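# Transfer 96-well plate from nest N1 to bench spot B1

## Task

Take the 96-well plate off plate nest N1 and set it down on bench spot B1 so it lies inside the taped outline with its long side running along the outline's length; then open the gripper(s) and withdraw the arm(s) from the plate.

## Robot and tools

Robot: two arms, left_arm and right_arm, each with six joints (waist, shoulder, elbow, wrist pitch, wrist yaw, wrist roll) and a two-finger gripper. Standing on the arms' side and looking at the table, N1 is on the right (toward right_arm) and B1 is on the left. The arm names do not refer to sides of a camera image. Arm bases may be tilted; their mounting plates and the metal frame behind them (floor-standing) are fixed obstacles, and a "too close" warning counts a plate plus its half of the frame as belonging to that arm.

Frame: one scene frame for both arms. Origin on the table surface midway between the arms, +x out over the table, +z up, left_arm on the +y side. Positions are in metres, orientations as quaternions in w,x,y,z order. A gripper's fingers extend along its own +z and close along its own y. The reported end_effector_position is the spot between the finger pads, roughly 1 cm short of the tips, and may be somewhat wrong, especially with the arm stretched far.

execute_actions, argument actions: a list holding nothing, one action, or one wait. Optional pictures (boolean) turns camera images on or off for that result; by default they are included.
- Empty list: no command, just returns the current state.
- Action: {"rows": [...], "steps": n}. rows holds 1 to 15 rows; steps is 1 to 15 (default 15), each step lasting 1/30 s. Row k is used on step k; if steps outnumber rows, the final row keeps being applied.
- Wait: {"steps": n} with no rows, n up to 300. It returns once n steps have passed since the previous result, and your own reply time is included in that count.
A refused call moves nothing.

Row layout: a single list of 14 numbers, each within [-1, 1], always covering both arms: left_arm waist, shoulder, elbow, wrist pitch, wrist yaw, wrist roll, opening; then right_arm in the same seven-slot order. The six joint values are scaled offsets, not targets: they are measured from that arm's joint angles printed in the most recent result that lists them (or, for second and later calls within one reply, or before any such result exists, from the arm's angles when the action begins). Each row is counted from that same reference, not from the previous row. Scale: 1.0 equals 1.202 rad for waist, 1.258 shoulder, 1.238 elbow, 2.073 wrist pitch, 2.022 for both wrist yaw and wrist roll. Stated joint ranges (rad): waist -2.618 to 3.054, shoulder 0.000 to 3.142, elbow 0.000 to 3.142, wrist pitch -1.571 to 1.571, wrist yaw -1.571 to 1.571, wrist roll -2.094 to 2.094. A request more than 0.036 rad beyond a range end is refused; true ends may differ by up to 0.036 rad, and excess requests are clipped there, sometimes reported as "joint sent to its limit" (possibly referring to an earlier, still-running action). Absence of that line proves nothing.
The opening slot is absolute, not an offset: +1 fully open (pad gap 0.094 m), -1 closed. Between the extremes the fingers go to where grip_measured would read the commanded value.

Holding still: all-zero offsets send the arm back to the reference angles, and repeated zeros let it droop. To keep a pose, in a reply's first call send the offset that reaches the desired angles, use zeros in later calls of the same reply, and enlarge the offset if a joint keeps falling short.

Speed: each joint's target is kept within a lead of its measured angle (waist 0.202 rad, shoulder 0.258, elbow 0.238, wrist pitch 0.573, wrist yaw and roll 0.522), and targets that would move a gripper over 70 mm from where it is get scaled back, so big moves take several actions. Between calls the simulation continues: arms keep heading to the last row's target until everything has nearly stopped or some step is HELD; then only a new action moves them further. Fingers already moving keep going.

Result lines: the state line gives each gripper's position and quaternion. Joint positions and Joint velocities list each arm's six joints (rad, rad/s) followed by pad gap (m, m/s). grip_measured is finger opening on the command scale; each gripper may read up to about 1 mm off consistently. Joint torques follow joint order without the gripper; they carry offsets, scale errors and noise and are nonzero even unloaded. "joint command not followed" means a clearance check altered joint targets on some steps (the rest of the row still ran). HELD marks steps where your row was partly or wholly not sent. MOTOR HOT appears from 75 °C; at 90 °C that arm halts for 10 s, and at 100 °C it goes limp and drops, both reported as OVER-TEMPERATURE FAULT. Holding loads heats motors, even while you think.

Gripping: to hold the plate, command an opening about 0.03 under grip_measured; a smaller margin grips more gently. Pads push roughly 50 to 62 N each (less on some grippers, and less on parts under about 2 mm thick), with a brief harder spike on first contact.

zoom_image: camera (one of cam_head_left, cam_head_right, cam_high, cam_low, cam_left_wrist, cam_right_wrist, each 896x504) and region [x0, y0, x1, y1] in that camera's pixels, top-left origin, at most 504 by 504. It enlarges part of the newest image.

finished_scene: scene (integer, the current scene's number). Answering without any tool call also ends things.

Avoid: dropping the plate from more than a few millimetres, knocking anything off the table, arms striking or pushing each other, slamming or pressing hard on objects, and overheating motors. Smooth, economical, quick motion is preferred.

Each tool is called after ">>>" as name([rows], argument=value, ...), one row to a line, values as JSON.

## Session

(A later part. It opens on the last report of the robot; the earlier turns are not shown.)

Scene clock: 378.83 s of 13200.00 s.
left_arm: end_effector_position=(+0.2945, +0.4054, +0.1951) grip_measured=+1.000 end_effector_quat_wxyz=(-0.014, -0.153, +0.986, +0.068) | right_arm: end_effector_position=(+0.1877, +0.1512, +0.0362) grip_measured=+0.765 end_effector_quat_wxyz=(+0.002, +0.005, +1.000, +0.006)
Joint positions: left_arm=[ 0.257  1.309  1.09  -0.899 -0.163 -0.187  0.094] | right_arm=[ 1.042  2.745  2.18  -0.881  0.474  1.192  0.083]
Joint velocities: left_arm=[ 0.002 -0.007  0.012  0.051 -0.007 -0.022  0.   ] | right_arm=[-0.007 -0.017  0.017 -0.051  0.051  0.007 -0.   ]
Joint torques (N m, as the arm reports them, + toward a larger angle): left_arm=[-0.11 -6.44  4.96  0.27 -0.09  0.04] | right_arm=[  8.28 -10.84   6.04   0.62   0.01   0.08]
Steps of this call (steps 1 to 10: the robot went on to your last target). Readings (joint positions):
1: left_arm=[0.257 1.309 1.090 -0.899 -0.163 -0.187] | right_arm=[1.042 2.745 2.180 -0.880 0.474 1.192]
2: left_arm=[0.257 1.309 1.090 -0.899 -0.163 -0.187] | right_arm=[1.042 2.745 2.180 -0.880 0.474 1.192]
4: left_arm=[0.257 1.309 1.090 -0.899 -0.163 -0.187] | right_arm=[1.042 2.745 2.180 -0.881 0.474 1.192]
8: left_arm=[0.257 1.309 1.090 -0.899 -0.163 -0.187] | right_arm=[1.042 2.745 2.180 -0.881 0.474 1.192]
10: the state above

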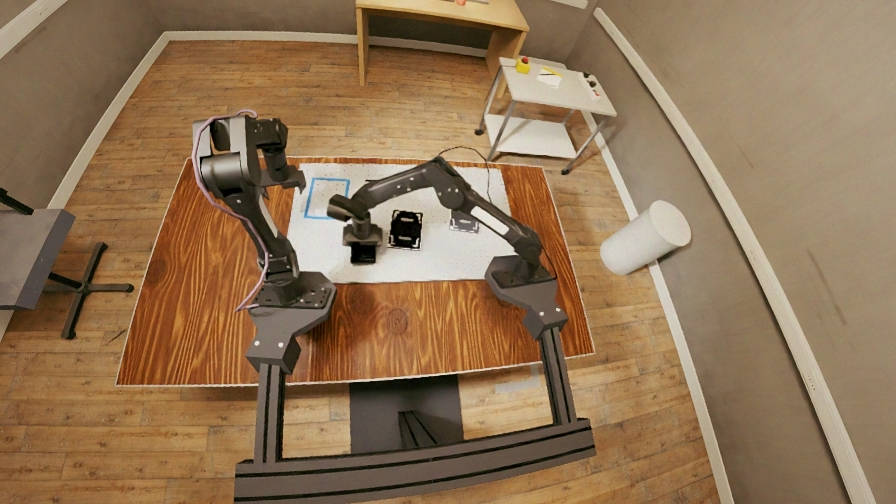

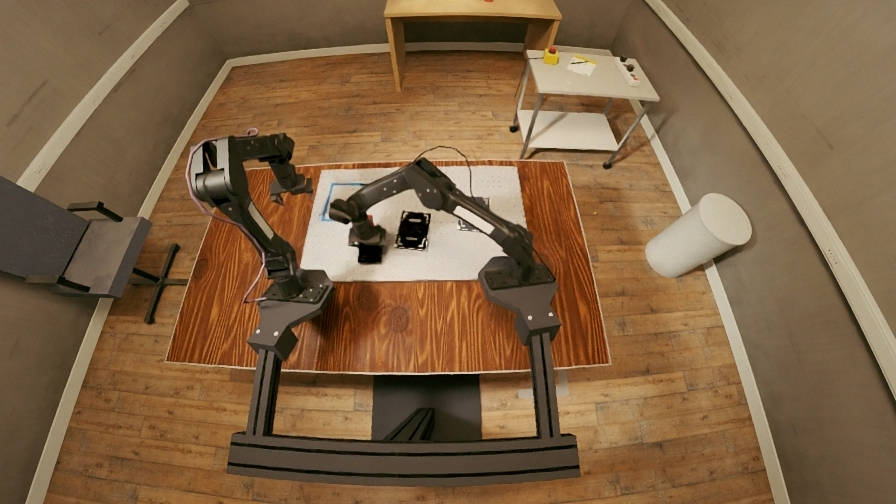

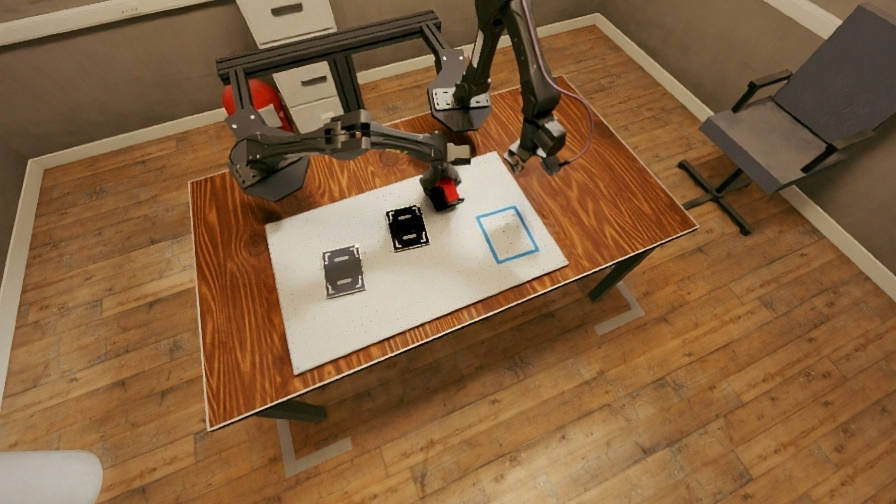

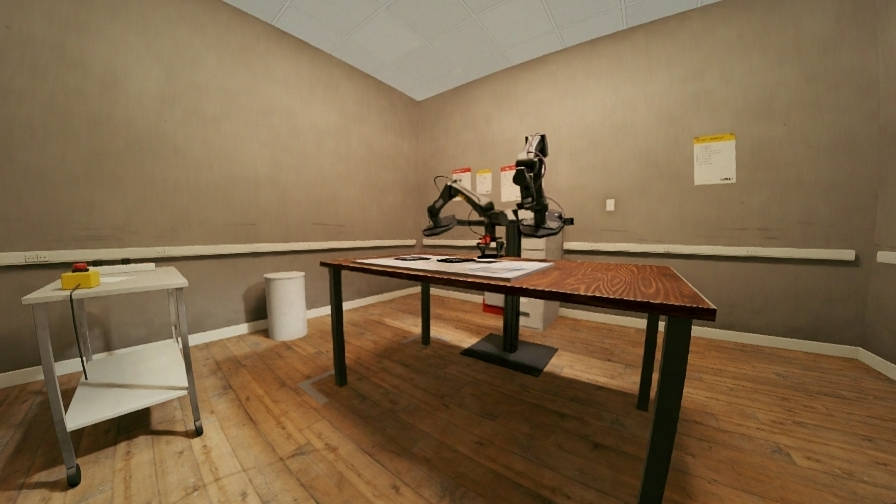

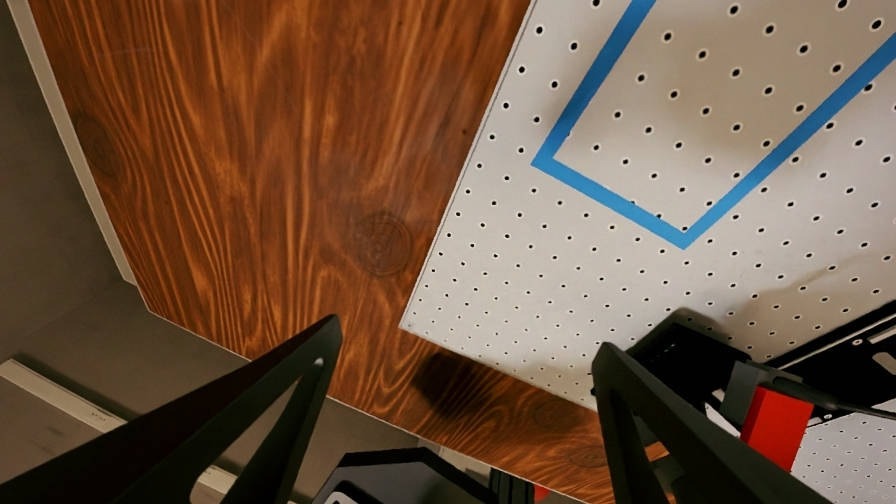

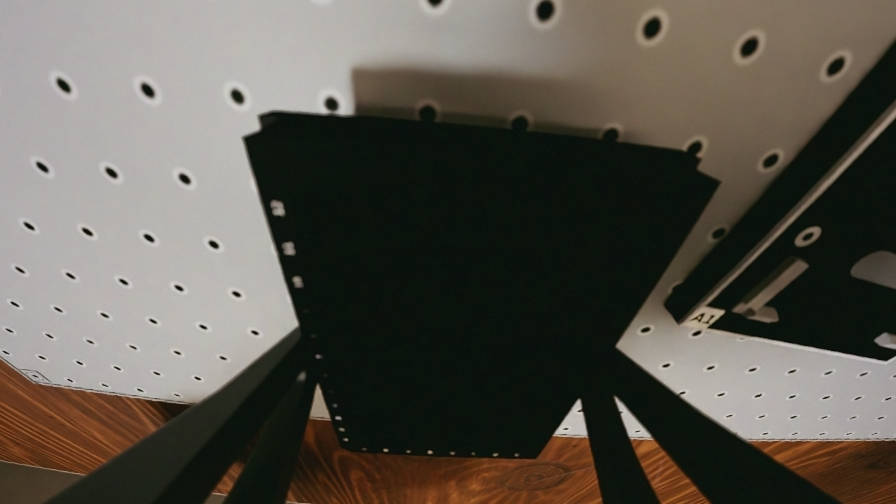

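>>> execute_actions([
  {"rows": [[0,0,0,0,0,0,1, 0.006,0.012,0.01,0.004,0,0,0.73],[0,0,0,0,0,0,1, 0.006,0.016,0.01,0.006,0,0,0.73],[0,0,0,0,0,0,1, 0.006,0.02,0.01,0.008,0,0,0.73],[0,0,0,0,0,0,1, 0.006,0.024,0.01,0.01,0,0,0.73],[0,0,0,0,0,0,1, 0.006,0.028,0.01,0.01,0,0,0.73]], "steps": 15},
])

>>> zoom_image(camera="cam_low", region=[455, 235, 515, 275])

Scene clock: 392.07 s of 13200.00 s.
left_arm: end_effector_position=(+0.2945, +0.4054, +0.1951) grip_measured=+1.000 end_effector_quat_wxyz=(-0.014, -0.153, +0.986, +0.068) | right_arm: end_effector_position=(+0.1790, +0.1483, +0.0226) grip_measured=+0.765 end_effector_quat_wxyz=(-0.002, +0.000, +1.000, -0.002)
Joint positions: left_arm=[ 0.257  1.309  1.09  -0.899 -0.163 -0.187  0.094] | right_arm=[ 1.042  2.777  2.18  -0.869  0.474  1.192  0.083]
Joint velocities: left_arm=[ 0.012 -0.012  0.007 -0.007 -0.066  0.037  0.   ] | right_arm=[-0.002  0.007 -0.002 -0.037  0.051  0.081 -0.001]
Joint torques (N m, as the arm reports them, + toward a larger angle): left_arm=[ 0.03 -6.45  4.71  0.25 -0.09  0.  ] | right_arm=[  7.43 -11.1    5.09   0.77   0.02  -0.02]
Steps of this call (steps 1 to 15: the robot went on to your last target; steps 16 to 90: nothing new was sent; then 9.73 s passed at rest; steps 91 to 105: all 15 steps of this action). Readings (joint positions):
91: left_arm=[0.257 1.309 1.090 -0.899 -0.163 -0.187] | right_arm=[1.042 2.745 2.180 -0.881 0.474 1.192]
92: left_arm=[0.257 1.309 1.090 -0.899 -0.163 -0.187] | right_arm=[1.042 2.745 2.180 -0.880 0.474 1.192]
94: left_arm=[0.257 1.309 1.090 -0.899 -0.163 -0.187] | right_arm=[1.042 2.748 2.180 -0.877 0.474 1.192]
98: left_arm=[0.257 1.309 1.090 -0.899 -0.163 -0.187] | right_arm=[1.042 2.764 2.180 -0.869 0.474 1.192]
105: the state above

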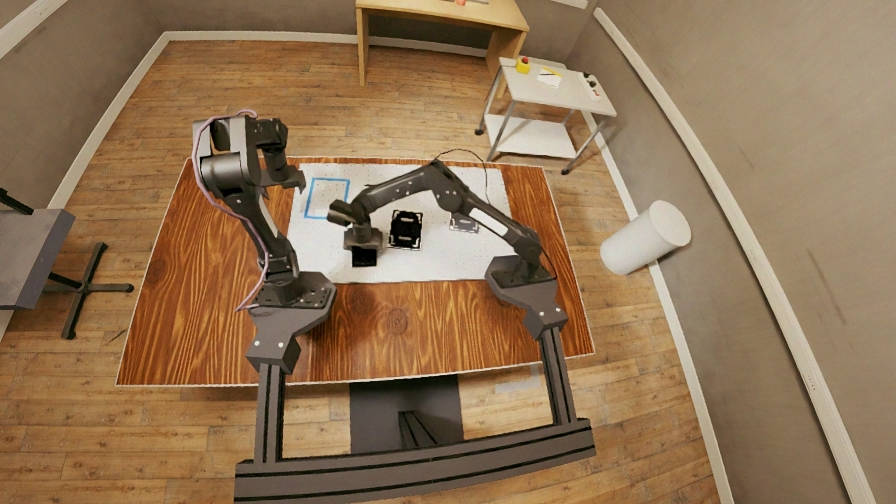

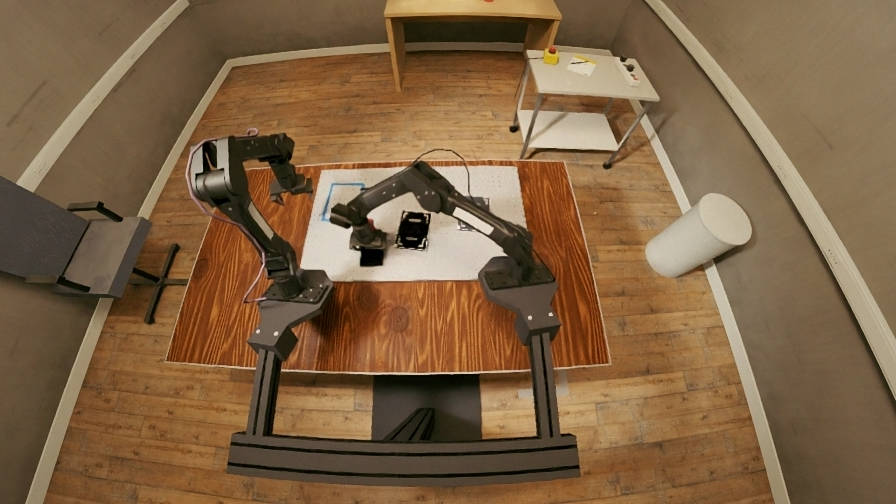

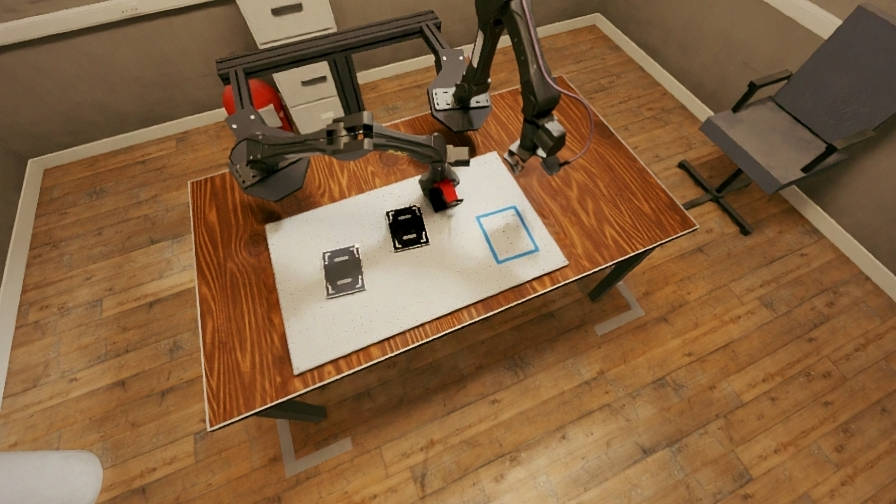

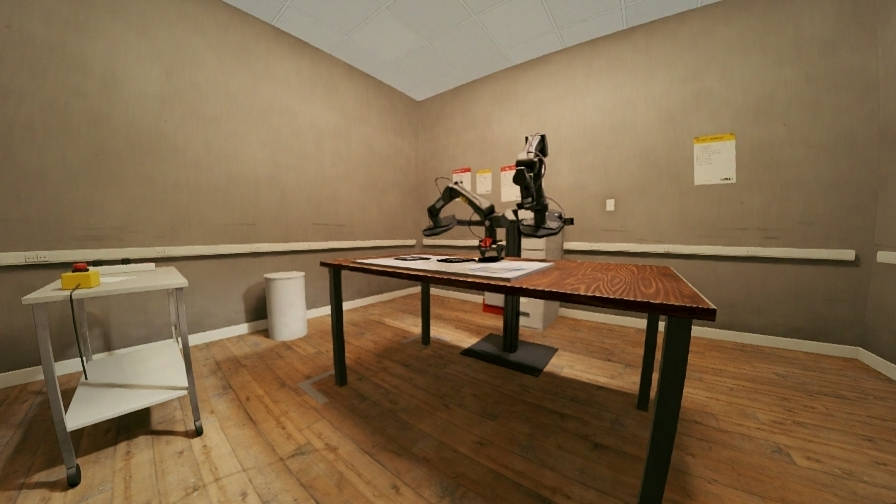

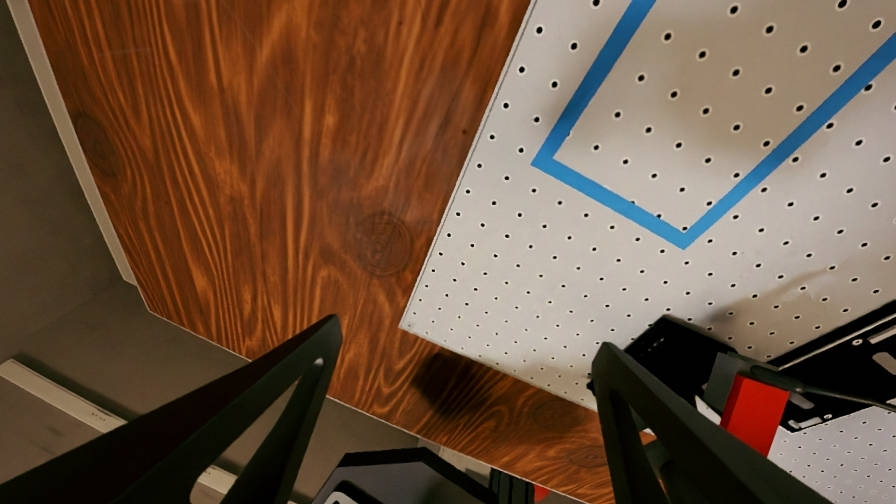

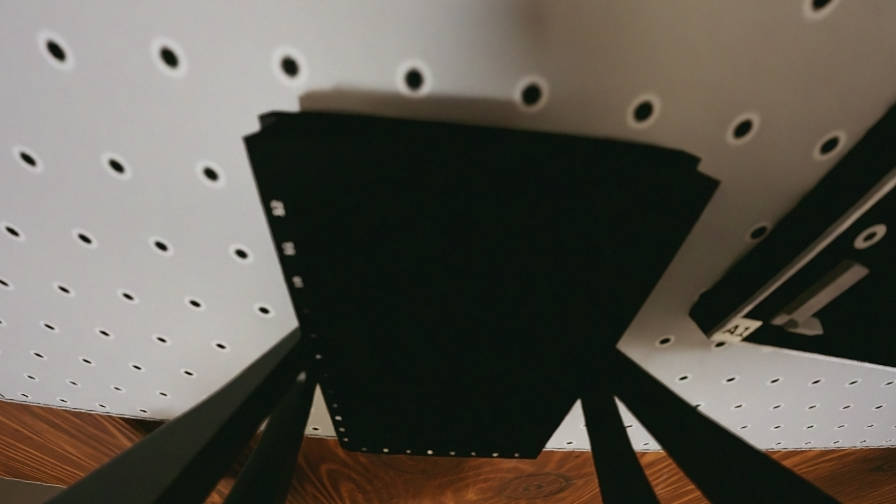

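Region (455, 235, 515, 275) of cam_low's 896x504 image, scaled by 8.400, with more detail than that image has.

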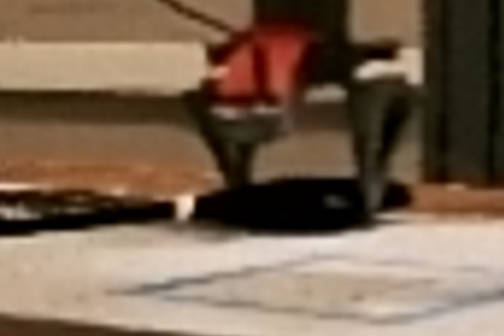

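>>> execute_actions([
  {"rows": [[0,0,0,0,0,0,1, 0.006,0.012,0.01,0.004,0,0,0.73],[0,0,0,0,0,0,1, 0.006,0.015,0.01,0.004,0,0,0.73],[0,0,0,0,0,0,1, 0.006,0.018,0.01,0.004,0,0,0.73]], "steps": 15},
], pictures=false)

Scene clock: 407.73 s of 13200.00 s.
left_arm: end_effector_position=(+0.2945, +0.4054, +0.1951) grip_measured=+1.000 end_effector_quat_wxyz=(-0.014, -0.153, +0.986, +0.068) | right_arm: end_effector_position=(+0.1751, +0.1465, +0.0168) grip_measured=+0.765 end_effector_quat_wxyz=(-0.003, -0.002, +1.000, -0.007)
Joint positions: left_arm=[ 0.257  1.309  1.09  -0.899 -0.163 -0.187  0.094] | right_arm=[ 1.042  2.791  2.18  -0.866  0.474  1.192  0.083]
Joint velocities: left_arm=[ 0.017 -0.002  0.017  0.007 -0.007  0.051  0.   ] | right_arm=[ 0.002  0.012 -0.002  0.022 -0.037  0.022 -0.001]
Joint torques (N m, as the arm reports them, + toward a larger angle): left_arm=[-0.17 -6.24  4.94  0.24 -0.11  0.01] | right_arm=[  7.45 -10.78   5.08   0.74   0.01  -0.01]
Steps of this call (steps 1 to 15: the robot went on to your last target; steps 16 to 90: nothing new was sent; then 12.17 s passed at rest; steps 91 to 105: all 15 steps of this action). Readings (joint positions):
91: left_arm=[0.257 1.309 1.090 -0.899 -0.163 -0.187] | right_arm=[1.042 2.777 2.180 -0.868 0.474 1.192]
92: left_arm=[0.257 1.309 1.090 -0.899 -0.163 -0.187] | right_arm=[1.042 2.777 2.180 -0.868 0.474 1.192]
94: left_arm=[0.257 1.309 1.090 -0.899 -0.163 -0.187] | right_arm=[1.042 2.779 2.180 -0.867 0.474 1.192]
98: left_arm=[0.257 1.309 1.090 -0.899 -0.163 -0.187] | right_arm=[1.042 2.787 2.180 -0.867 0.474 1.192]
105: the state above

>>> execute_actions(actions=[])

>>> zoom_image(camera="cam_low", region=[455, 235, 515, 275])

Scene clock: 410.60 s of 13200.00 s.
left_arm: end_effector_position=(+0.2945, +0.4054, +0.1951) grip_measured=+1.000 end_effector_quat_wxyz=(-0.014, -0.153, +0.986, +0.068) | right_arm: end_effector_position=(+0.1751, +0.1465, +0.0168) grip_measured=+0.765 end_effector_quat_wxyz=(-0.003, -0.002, +1.000, -0.007)
Joint positions: left_arm=[ 0.257  1.309  1.09  -0.899 -0.163 -0.187  0.094] | right_arm=[ 1.042  2.791  2.18  -0.866  0.474  1.192  0.083]
Joint velocities: left_arm=[-0.007 -0.027  0.012 -0.037 -0.051 -0.037  0.   ] | right_arm=[ 0.007 -0.012  0.002  0.022 -0.007  0.037  0.001]
Joint torques (N m, as the arm reports them, + toward a larger angle): left_arm=[-0.06 -6.32  4.97  0.29 -0.09  0.04] | right_arm=[  7.43 -10.81   5.1    0.74   0.01  -0.02]
Steps of this call (steps 1 to 15: the robot went on to your last target; steps 16 to 86: nothing new was sent). Readings (joint positions):
1: left_arm=[0.257 1.309 1.090 -0.899 -0.163 -0.187] | right_arm=[1.042 2.791 2.180 -0.866 0.474 1.192]
2: left_arm=[0.257 1.309 1.090 -0.899 -0.163 -0.187] | right_arm=[1.042 2.791 2.180 -0.866 0.474 1.192]
4: left_arm=[0.257 1.309 1.090 -0.899 -0.163 -0.187] | right_arm=[1.042 2.791 2.180 -0.866 0.474 1.192]
8: left_arm=[0.257 1.309 1.090 -0.899 -0.163 -0.187] | right_arm=[1.042 2.791 2.180 -0.866 0.474 1.192]
86: the state above
All arms were judged still, so your last target was given up. Only a new action makes them travel on or press farther. Fingers that are still opening or closing keep moving.

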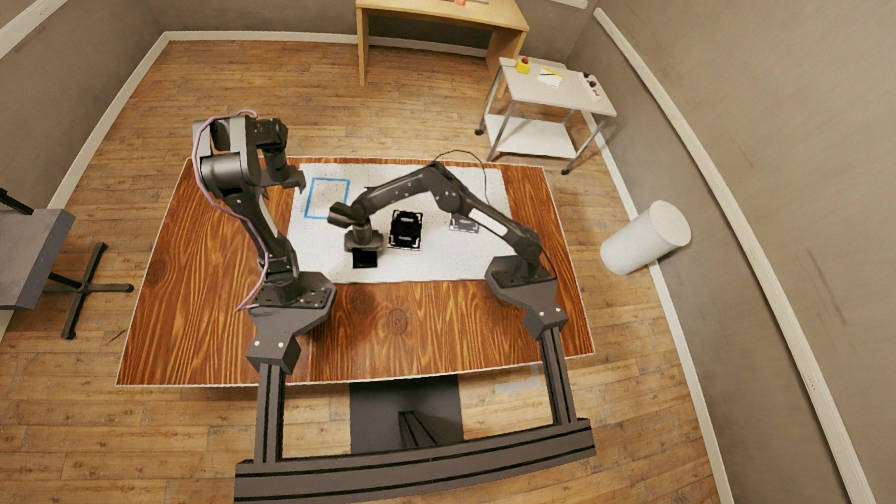

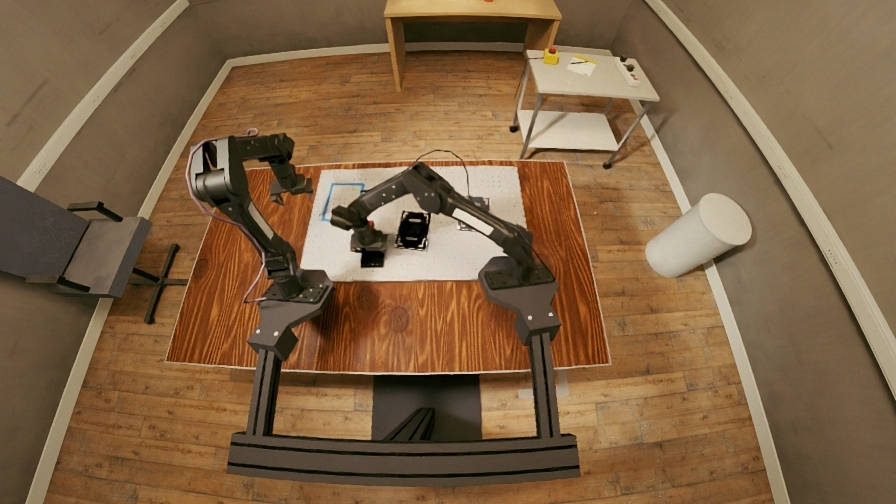

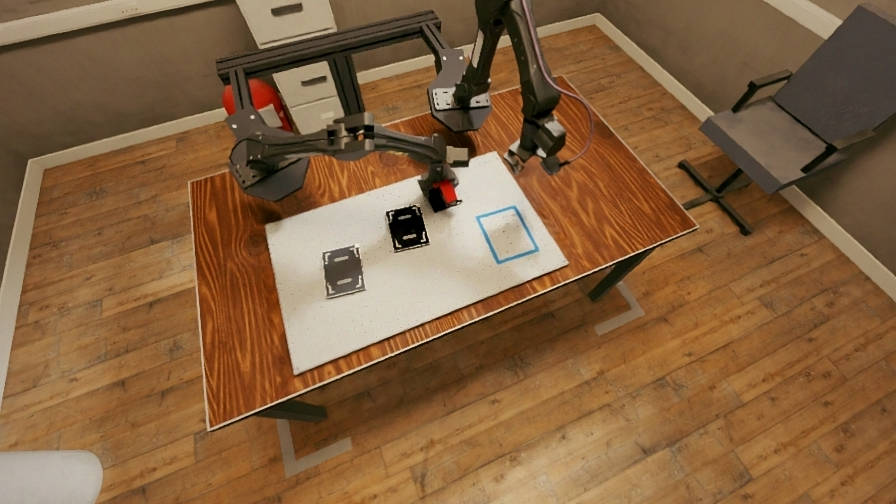

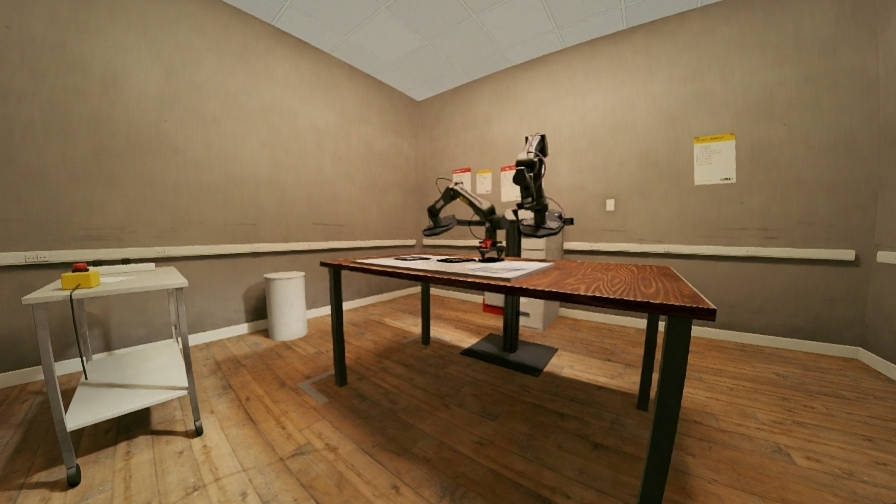

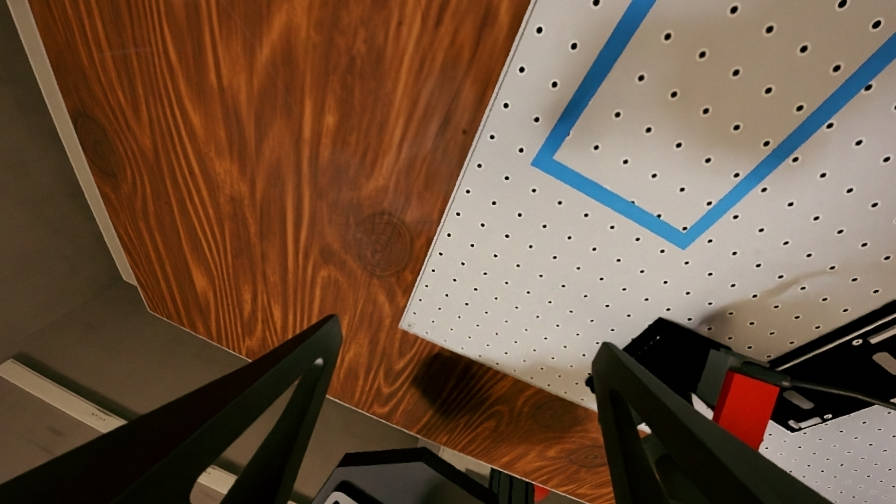

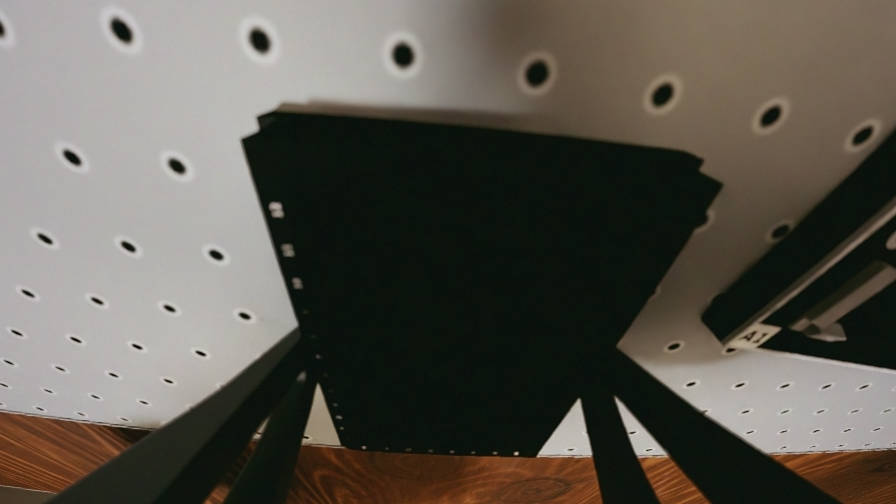

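Region (455, 235, 515, 275) of cam_low's 896x504 image, scaled by 8.400, with more detail than that image has.

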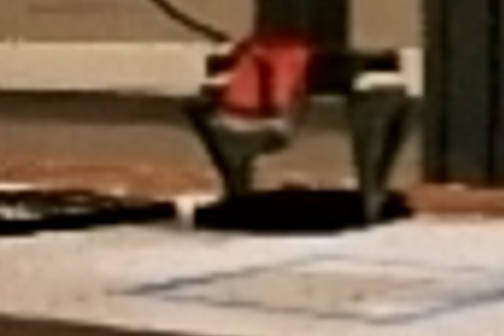

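>>> execute_actions([
  {"rows": [[0,0,0,0,0,0,1, 0.006,-0.005,0.01,0,0,0,0.8],[0,0,0,0,0,0,1, 0.006,-0.005,0.01,0,0,0,0.87],[0,0,0,0,0,0,1, 0.006,-0.005,0.01,0,0,0,0.94],[0,0,0,0,0,0,1, 0.006,-0.005,0.01,0,0,0,1]], "steps": 12},
], pictures=false)

>>> execute_actions([
  {"rows": [[0,0,0,0,0,0,1, 0.006,-0.012,0.01,-0.01,0,0,1],[0,0,0,0,0,0,1, 0.006,-0.02,0.01,-0.016,0,0,1],[0,0,0,0,0,0,1, 0.006,-0.03,0.01,-0.022,0,0,1],[0,0,0,0,0,0,1, 0.006,-0.04,0.01,-0.029,0,0,1],[0,0,0,0,0,0,1, 0.006,-0.05,0.01,-0.036,0,0,1],[0,0,0,0,0,0,1, 0.006,-0.062,0.01,-0.043,0,0,1],[0,0,0,0,0,0,1, 0.006,-0.074,0.01,-0.05,0,0,1],[0,0,0,0,0,0,1, 0.006,-0.086,0.01,-0.056,0,0,1],[0,0,0,0,0,0,1, 0.006,-0.098,0.01,-0.06,0,0,1]], "steps": 14},
])

Scene clock: 429.90 s of 13200.00 s.
left_arm: end_effector_position=(+0.2945, +0.4054, +0.1951) grip_measured=+1.000 end_effector_quat_wxyz=(-0.014, -0.153, +0.986, +0.068) | right_arm: end_effector_position=(+0.1751, +0.1465, +0.0168) grip_measured=+1.000 end_effector_quat_wxyz=(-0.003, -0.002, +1.000, -0.007)
Joint positions: left_arm=[ 0.257  1.309  1.09  -0.899 -0.163 -0.187  0.094] | right_arm=[ 1.042  2.791  2.18  -0.866  0.474  1.192  0.094]
Joint velocities: left_arm=[-0.002  0.012 -0.017  0.022 -0.007 -0.095  0.   ] | right_arm=[-0.012 -0.012 -0.007  0.051 -0.125 -0.037  0.   ]
Joint torques (N m, as the arm reports them, + toward a larger angle): left_arm=[-0.26 -6.48  5.    0.28 -0.11  0.02] | right_arm=[  7.44 -11.82   5.1    0.7    0.01  -0.02]
Steps of this call (steps 1 to 90: nothing new was sent; then 15.90 s passed at rest; steps 91 to 102: all 12 steps of this action). Readings (joint positions):
91: left_arm=[0.257 1.309 1.090 -0.899 -0.163 -0.187] | right_arm=[1.042 2.791 2.180 -0.866 0.474 1.192]
92: left_arm=[0.257 1.309 1.090 -0.899 -0.163 -0.187] | right_arm=[1.042 2.791 2.180 -0.866 0.474 1.192]
94: left_arm=[0.257 1.309 1.090 -0.899 -0.163 -0.187] | right_arm=[1.042 2.791 2.180 -0.866 0.474 1.192]
98: left_arm=[0.257 1.309 1.090 -0.899 -0.163 -0.187] | right_arm=[1.042 2.791 2.180 -0.866 0.474 1.192]
102: the state above

Scene clock: 430.37 s of 13200.00 s.
left_arm: end_effector_position=(+0.2945, +0.4054, +0.1951) grip_measured=+1.000 end_effector_quat_wxyz=(-0.014, -0.153, +0.986, +0.068) | right_arm: end_effector_position=(+0.2028, +0.1453, +0.0676) grip_measured=+1.000 end_effector_quat_wxyz=(+0.001, +0.004, +1.000, +0.004)
Joint positions: left_arm=[ 0.257  1.309  1.09  -0.899 -0.163 -0.187  0.094] | right_arm=[ 1.042  2.672  2.18  -0.958  0.474  1.192  0.094]
Joint velocities: left_arm=[-0.007 -0.007 -0.012 -0.066 -0.007  0.051  0.   ] | right_arm=[ 0.002 -0.212  0.017 -0.007 -0.007 -0.022  0.   ]
Joint torques (N m, as the arm reports them, + toward a larger angle): left_arm=[-0.2  -6.44  5.04  0.25 -0.08  0.02] | right_arm=[  7.31 -10.89   5.32   0.48   0.01  -0.02]
Steps of this call (steps 1 to 14: all 14 steps of this action). Readings (joint positions):
1: left_arm=[0.257 1.309 1.090 -0.899 -0.163 -0.187] | right_arm=[1.042 2.791 2.180 -0.867 0.474 1.192]
2: left_arm=[0.257 1.309 1.090 -0.899 -0.163 -0.187] | right_arm=[1.042 2.791 2.180 -0.868 0.474 1.192]
4: left_arm=[0.257 1.309 1.090 -0.899 -0.163 -0.187] | right_arm=[1.042 2.787 2.180 -0.879 0.474 1.192]
8: left_arm=[0.257 1.309 1.090 -0.899 -0.163 -0.187] | right_arm=[1.042 2.754 2.180 -0.924 0.474 1.192]
14: the state above

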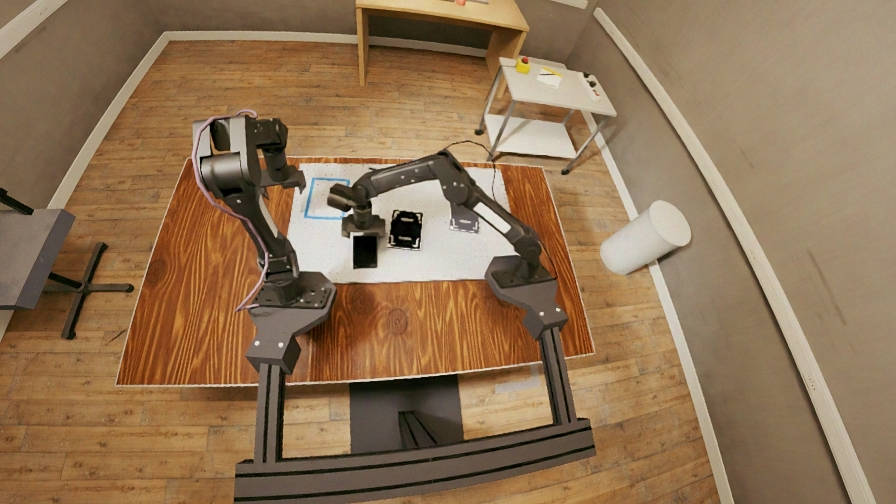

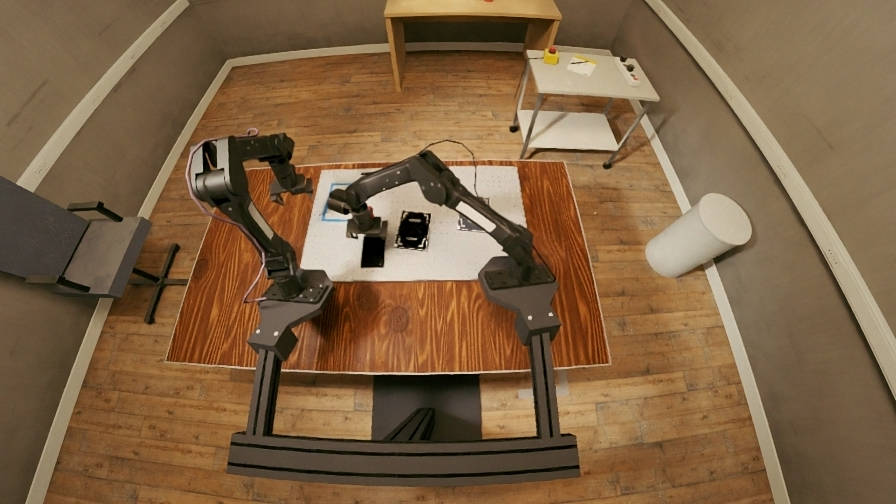

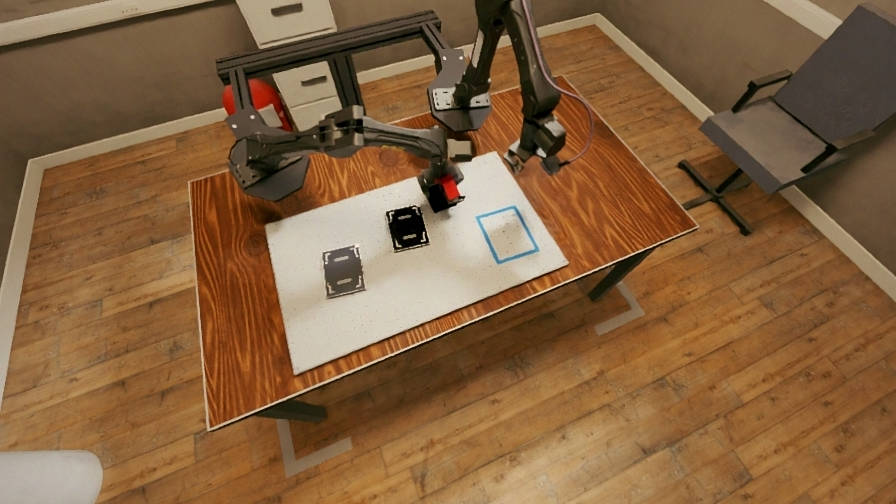

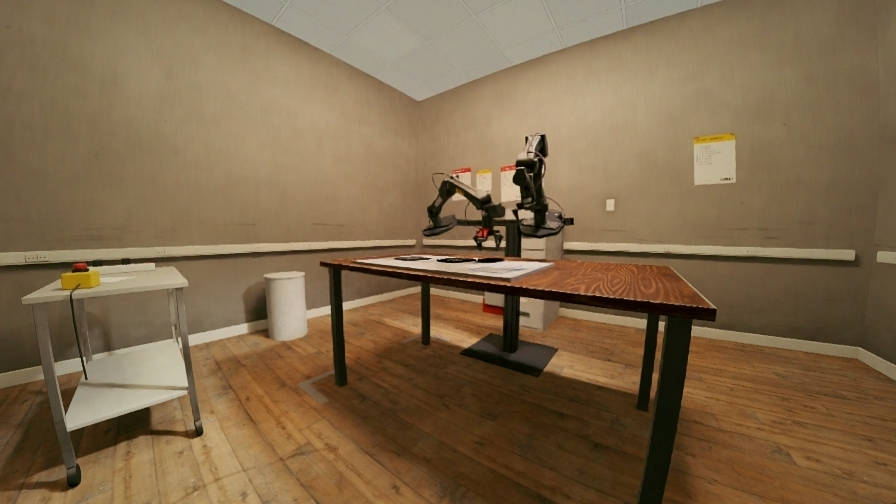

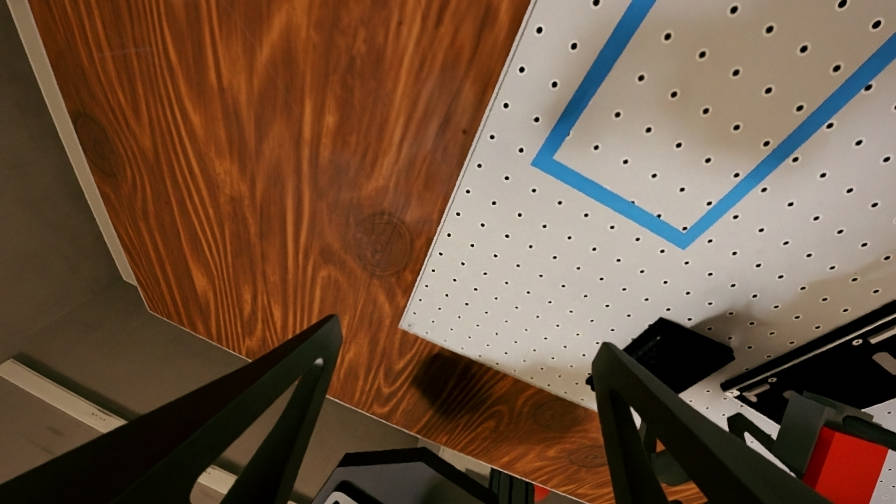

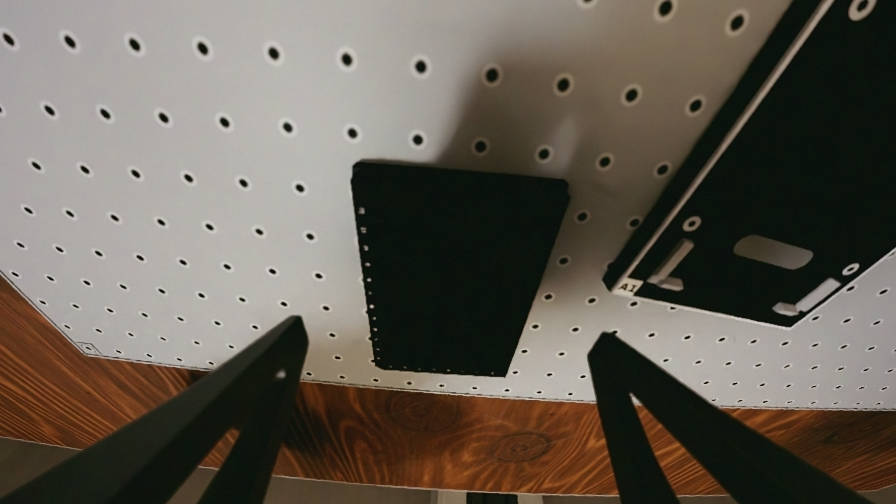

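>>> execute_actions([
  {"rows": [[0,0,0,0,0,0,1, -0.03,-0.05,-0.045,0,0,0,1],[0,0,0,0,0,0,1, -0.07,-0.11,-0.105,0.01,0,0,1],[0,0,0,0,0,0,1, -0.115,-0.17,-0.17,0.02,0,0,1],[-0.03,0.013,-0.013,0.02,-0.008,-0.02,1, -0.16,-0.23,-0.24,0.03,0,0,1],[-0.09,0.04,-0.04,0.05,-0.02,-0.05,1, -0.205,-0.29,-0.31,0.04,0,0,1],[-0.16,0.07,-0.07,0.08,-0.03,-0.08,1, -0.25,-0.35,-0.375,0.05,0,0,1],[-0.23,0.10,-0.10,0.11,-0.045,-0.11,1, -0.295,-0.41,-0.44,0.06,0,0,1],[-0.30,0.13,-0.13,0.14,-0.055,-0.14,1, -0.34,-0.475,-0.51,0.07,0,0,1],[-0.37,0.16,-0.16,0.17,-0.07,-0.17,1, -0.385,-0.54,-0.575,0.08,0,0,1],[-0.44,0.19,-0.19,0.20,-0.08,-0.20,1, -0.43,-0.60,-0.64,0.09,0,0,1],[-0.51,0.22,-0.22,0.23,-0.09,-0.23,1, -0.475,-0.66,-0.71,0.1,0,0,1],[-0.58,0.255,-0.25,0.26,-0.105,-0.26,1, -0.52,-0.72,-0.775,0.1,0,0,1],[-0.66,0.29,-0.28,0.29,-0.115,-0.28,1, -0.56,-0.78,-0.84,0.1,0,0,1],[-0.74,0.325,-0.315,0.32,-0.125,-0.30,1, -0.595,-0.83,-0.89,0.1,0,0,1],[-0.819,0.359,-0.35,0.334,-0.13,-0.31,1, -0.62,-0.87,-0.93,0.1,0,0,1]], "steps": 15},
], pictures=false)

>>> execute_actions([
  {"steps": 30},
])

Scene clock: 446.47 s of 13200.00 s.
left_arm: end_effector_position=(+0.2234, +0.2455, +0.0728) grip_measured=+1.000 end_effector_quat_wxyz=(-0.049, -0.076, +0.995, +0.051) | right_arm: end_effector_position=(+0.3583, -0.0999, +0.0857) grip_measured=+1.000 end_effector_quat_wxyz=(+0.011, +0.248, +0.966, -0.070)
Joint positions: left_arm=[-0.308  1.649  0.786 -0.444 -0.322 -0.584  0.094] | right_arm=[ 0.535  2.065  1.524 -0.8    0.463  1.192  0.094]
Joint velocities: left_arm=[-1.712  1.321 -1.223  1.648 -0.579 -1.223  0.   ] | right_arm=[-1.394 -1.531 -1.419  0.388 -0.007 -0.081  0.   ]
Joint torques (N m, as the arm reports them, + toward a larger angle): left_arm=[-2.92 -5.44  0.53 -0.34 -0.04 -0.04] | right_arm=[  4.56 -11.03   2.58   0.26   0.11  -0.03]
Steps of this call (steps 1 to 30: the robot went on to your last target; steps 31 to 90: nothing new was sent; then 12.60 s passed at rest; steps 91 to 105: all 15 steps of this action). Readings (joint positions):
91: left_arm=[0.257 1.309 1.090 -0.899 -0.163 -0.187] | right_arm=[1.040 2.662 2.173 -0.970 0.474 1.192]
92: left_arm=[0.257 1.309 1.090 -0.899 -0.163 -0.187] | right_arm=[1.033 2.643 2.142 -0.954 0.471 1.192]
94: left_arm=[0.253 1.309 1.090 -0.898 -0.165 -0.191] | right_arm=[1.000 2.576 2.041 -0.939 0.463 1.192]
98: left_arm=[0.090 1.362 1.035 -0.787 -0.217 -0.292] | right_arm=[0.864 2.410 1.853 -0.905 0.461 1.192]
105: the state above

Scene clock: 447.47 s of 13200.00 s.
left_arm: end_effector_position=(+0.1456, +0.1541, +0.0655) grip_measured=+1.000 end_effector_quat_wxyz=(-0.015, +0.012, +1.000, +0.012) | right_arm: end_effector_position=(+0.3242, -0.2574, +0.1365) grip_measured=+1.000 end_effector_quat_wxyz=(+0.033, +0.361, +0.925, -0.115)
Joint positions: left_arm=[-0.73   1.777  0.652 -0.228 -0.412 -0.806  0.094] | right_arm=[ 0.284  1.568  1.042 -0.76   0.477  1.192  0.094]
Joint velocities: left_arm=[-0.017 -0.012 -0.002  0.022 -0.022  0.022  0.   ] | right_arm=[-0.007 -0.002  0.002  0.022 -0.022  0.007  0.   ]
Joint torques (N m, as the arm reports them, + toward a larger angle): left_arm=[-2.89 -6.52  2.81  0.41 -0.17 -0.05] | right_arm=[ 2.92 -6.45  2.9   0.61  0.09 -0.02]
Steps of this call (steps 1 to 30: the robot went on to your last target). Readings (joint positions):
1: left_arm=[-0.371 1.694 0.746 -0.394 -0.339 -0.626] | right_arm=[0.484 2.012 1.476 -0.789 0.464 1.192]
2: left_arm=[-0.439 1.733 0.710 -0.360 -0.352 -0.663] | right_arm=[0.433 1.957 1.427 -0.778 0.464 1.192]
4: left_arm=[-0.582 1.773 0.663 -0.331 -0.368 -0.714] | right_arm=[0.338 1.826 1.302 -0.749 0.468 1.192]
8: left_arm=[-0.738 1.777 0.652 -0.274 -0.376 -0.766] | right_arm=[0.270 1.574 1.074 -0.770 0.484 1.192]
30: the state above
All arms were judged still, so your last target was given up. Only a new action makes them travel on or press farther. Fingers that are still opening or closing keep moving.

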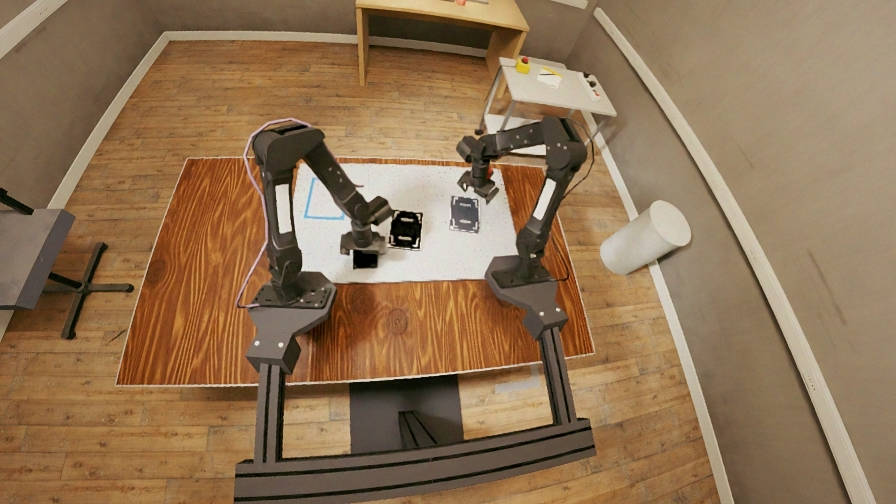

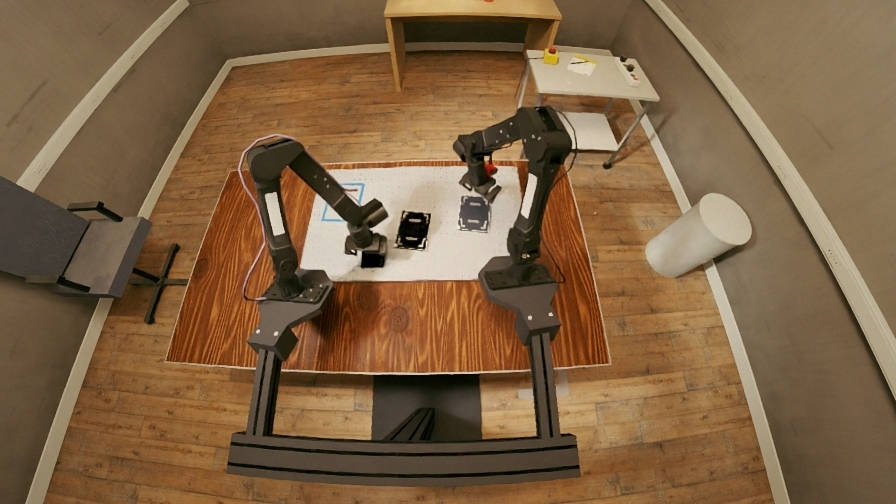

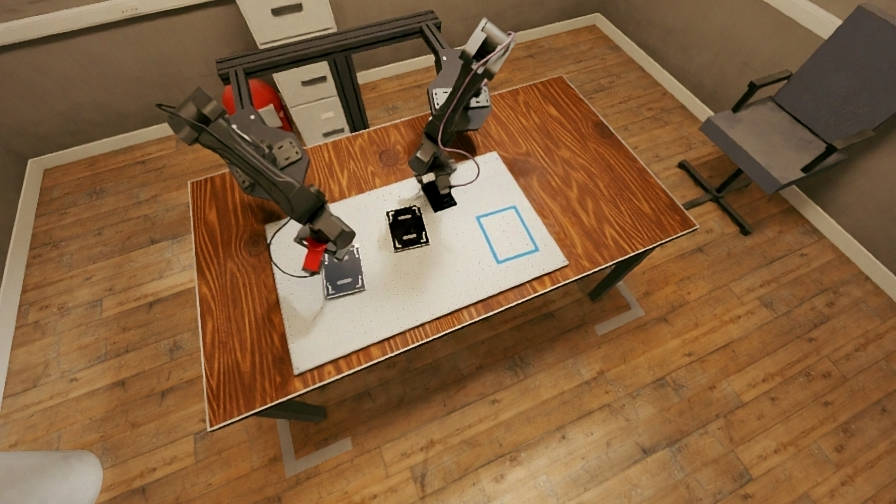

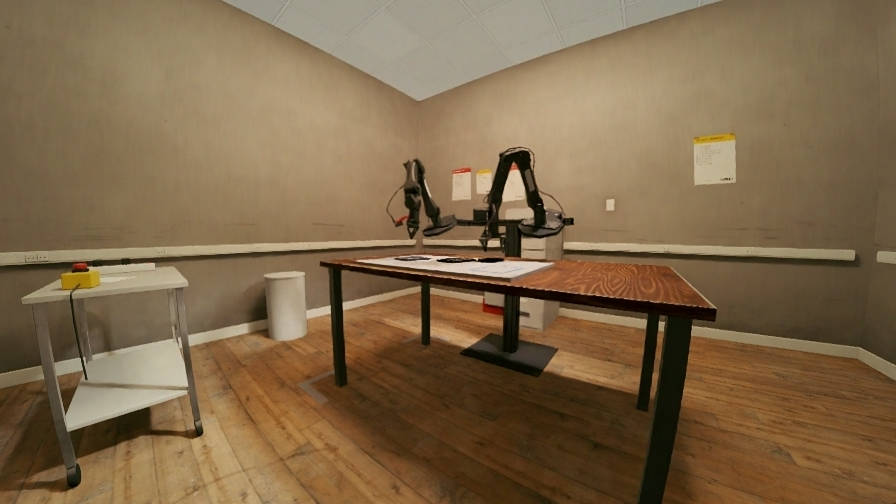

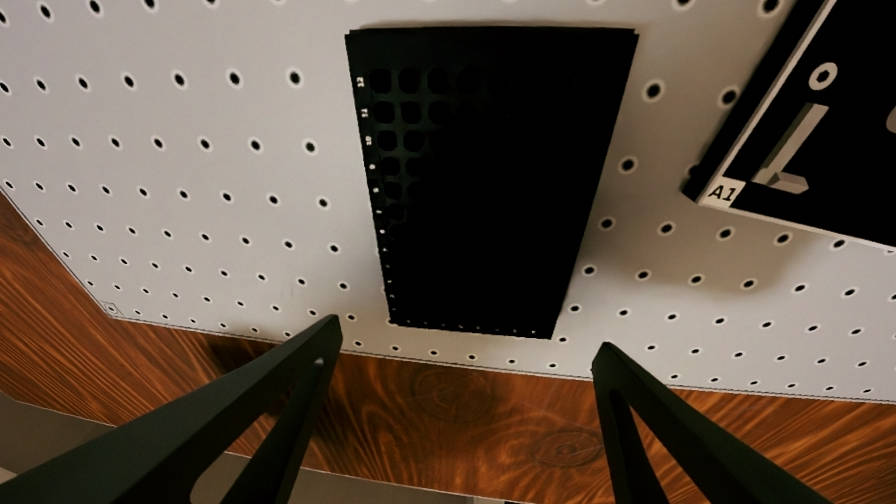

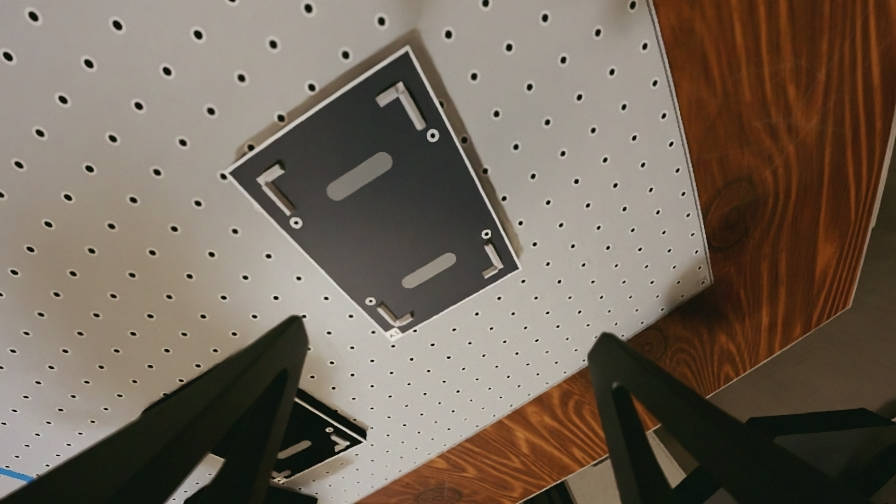

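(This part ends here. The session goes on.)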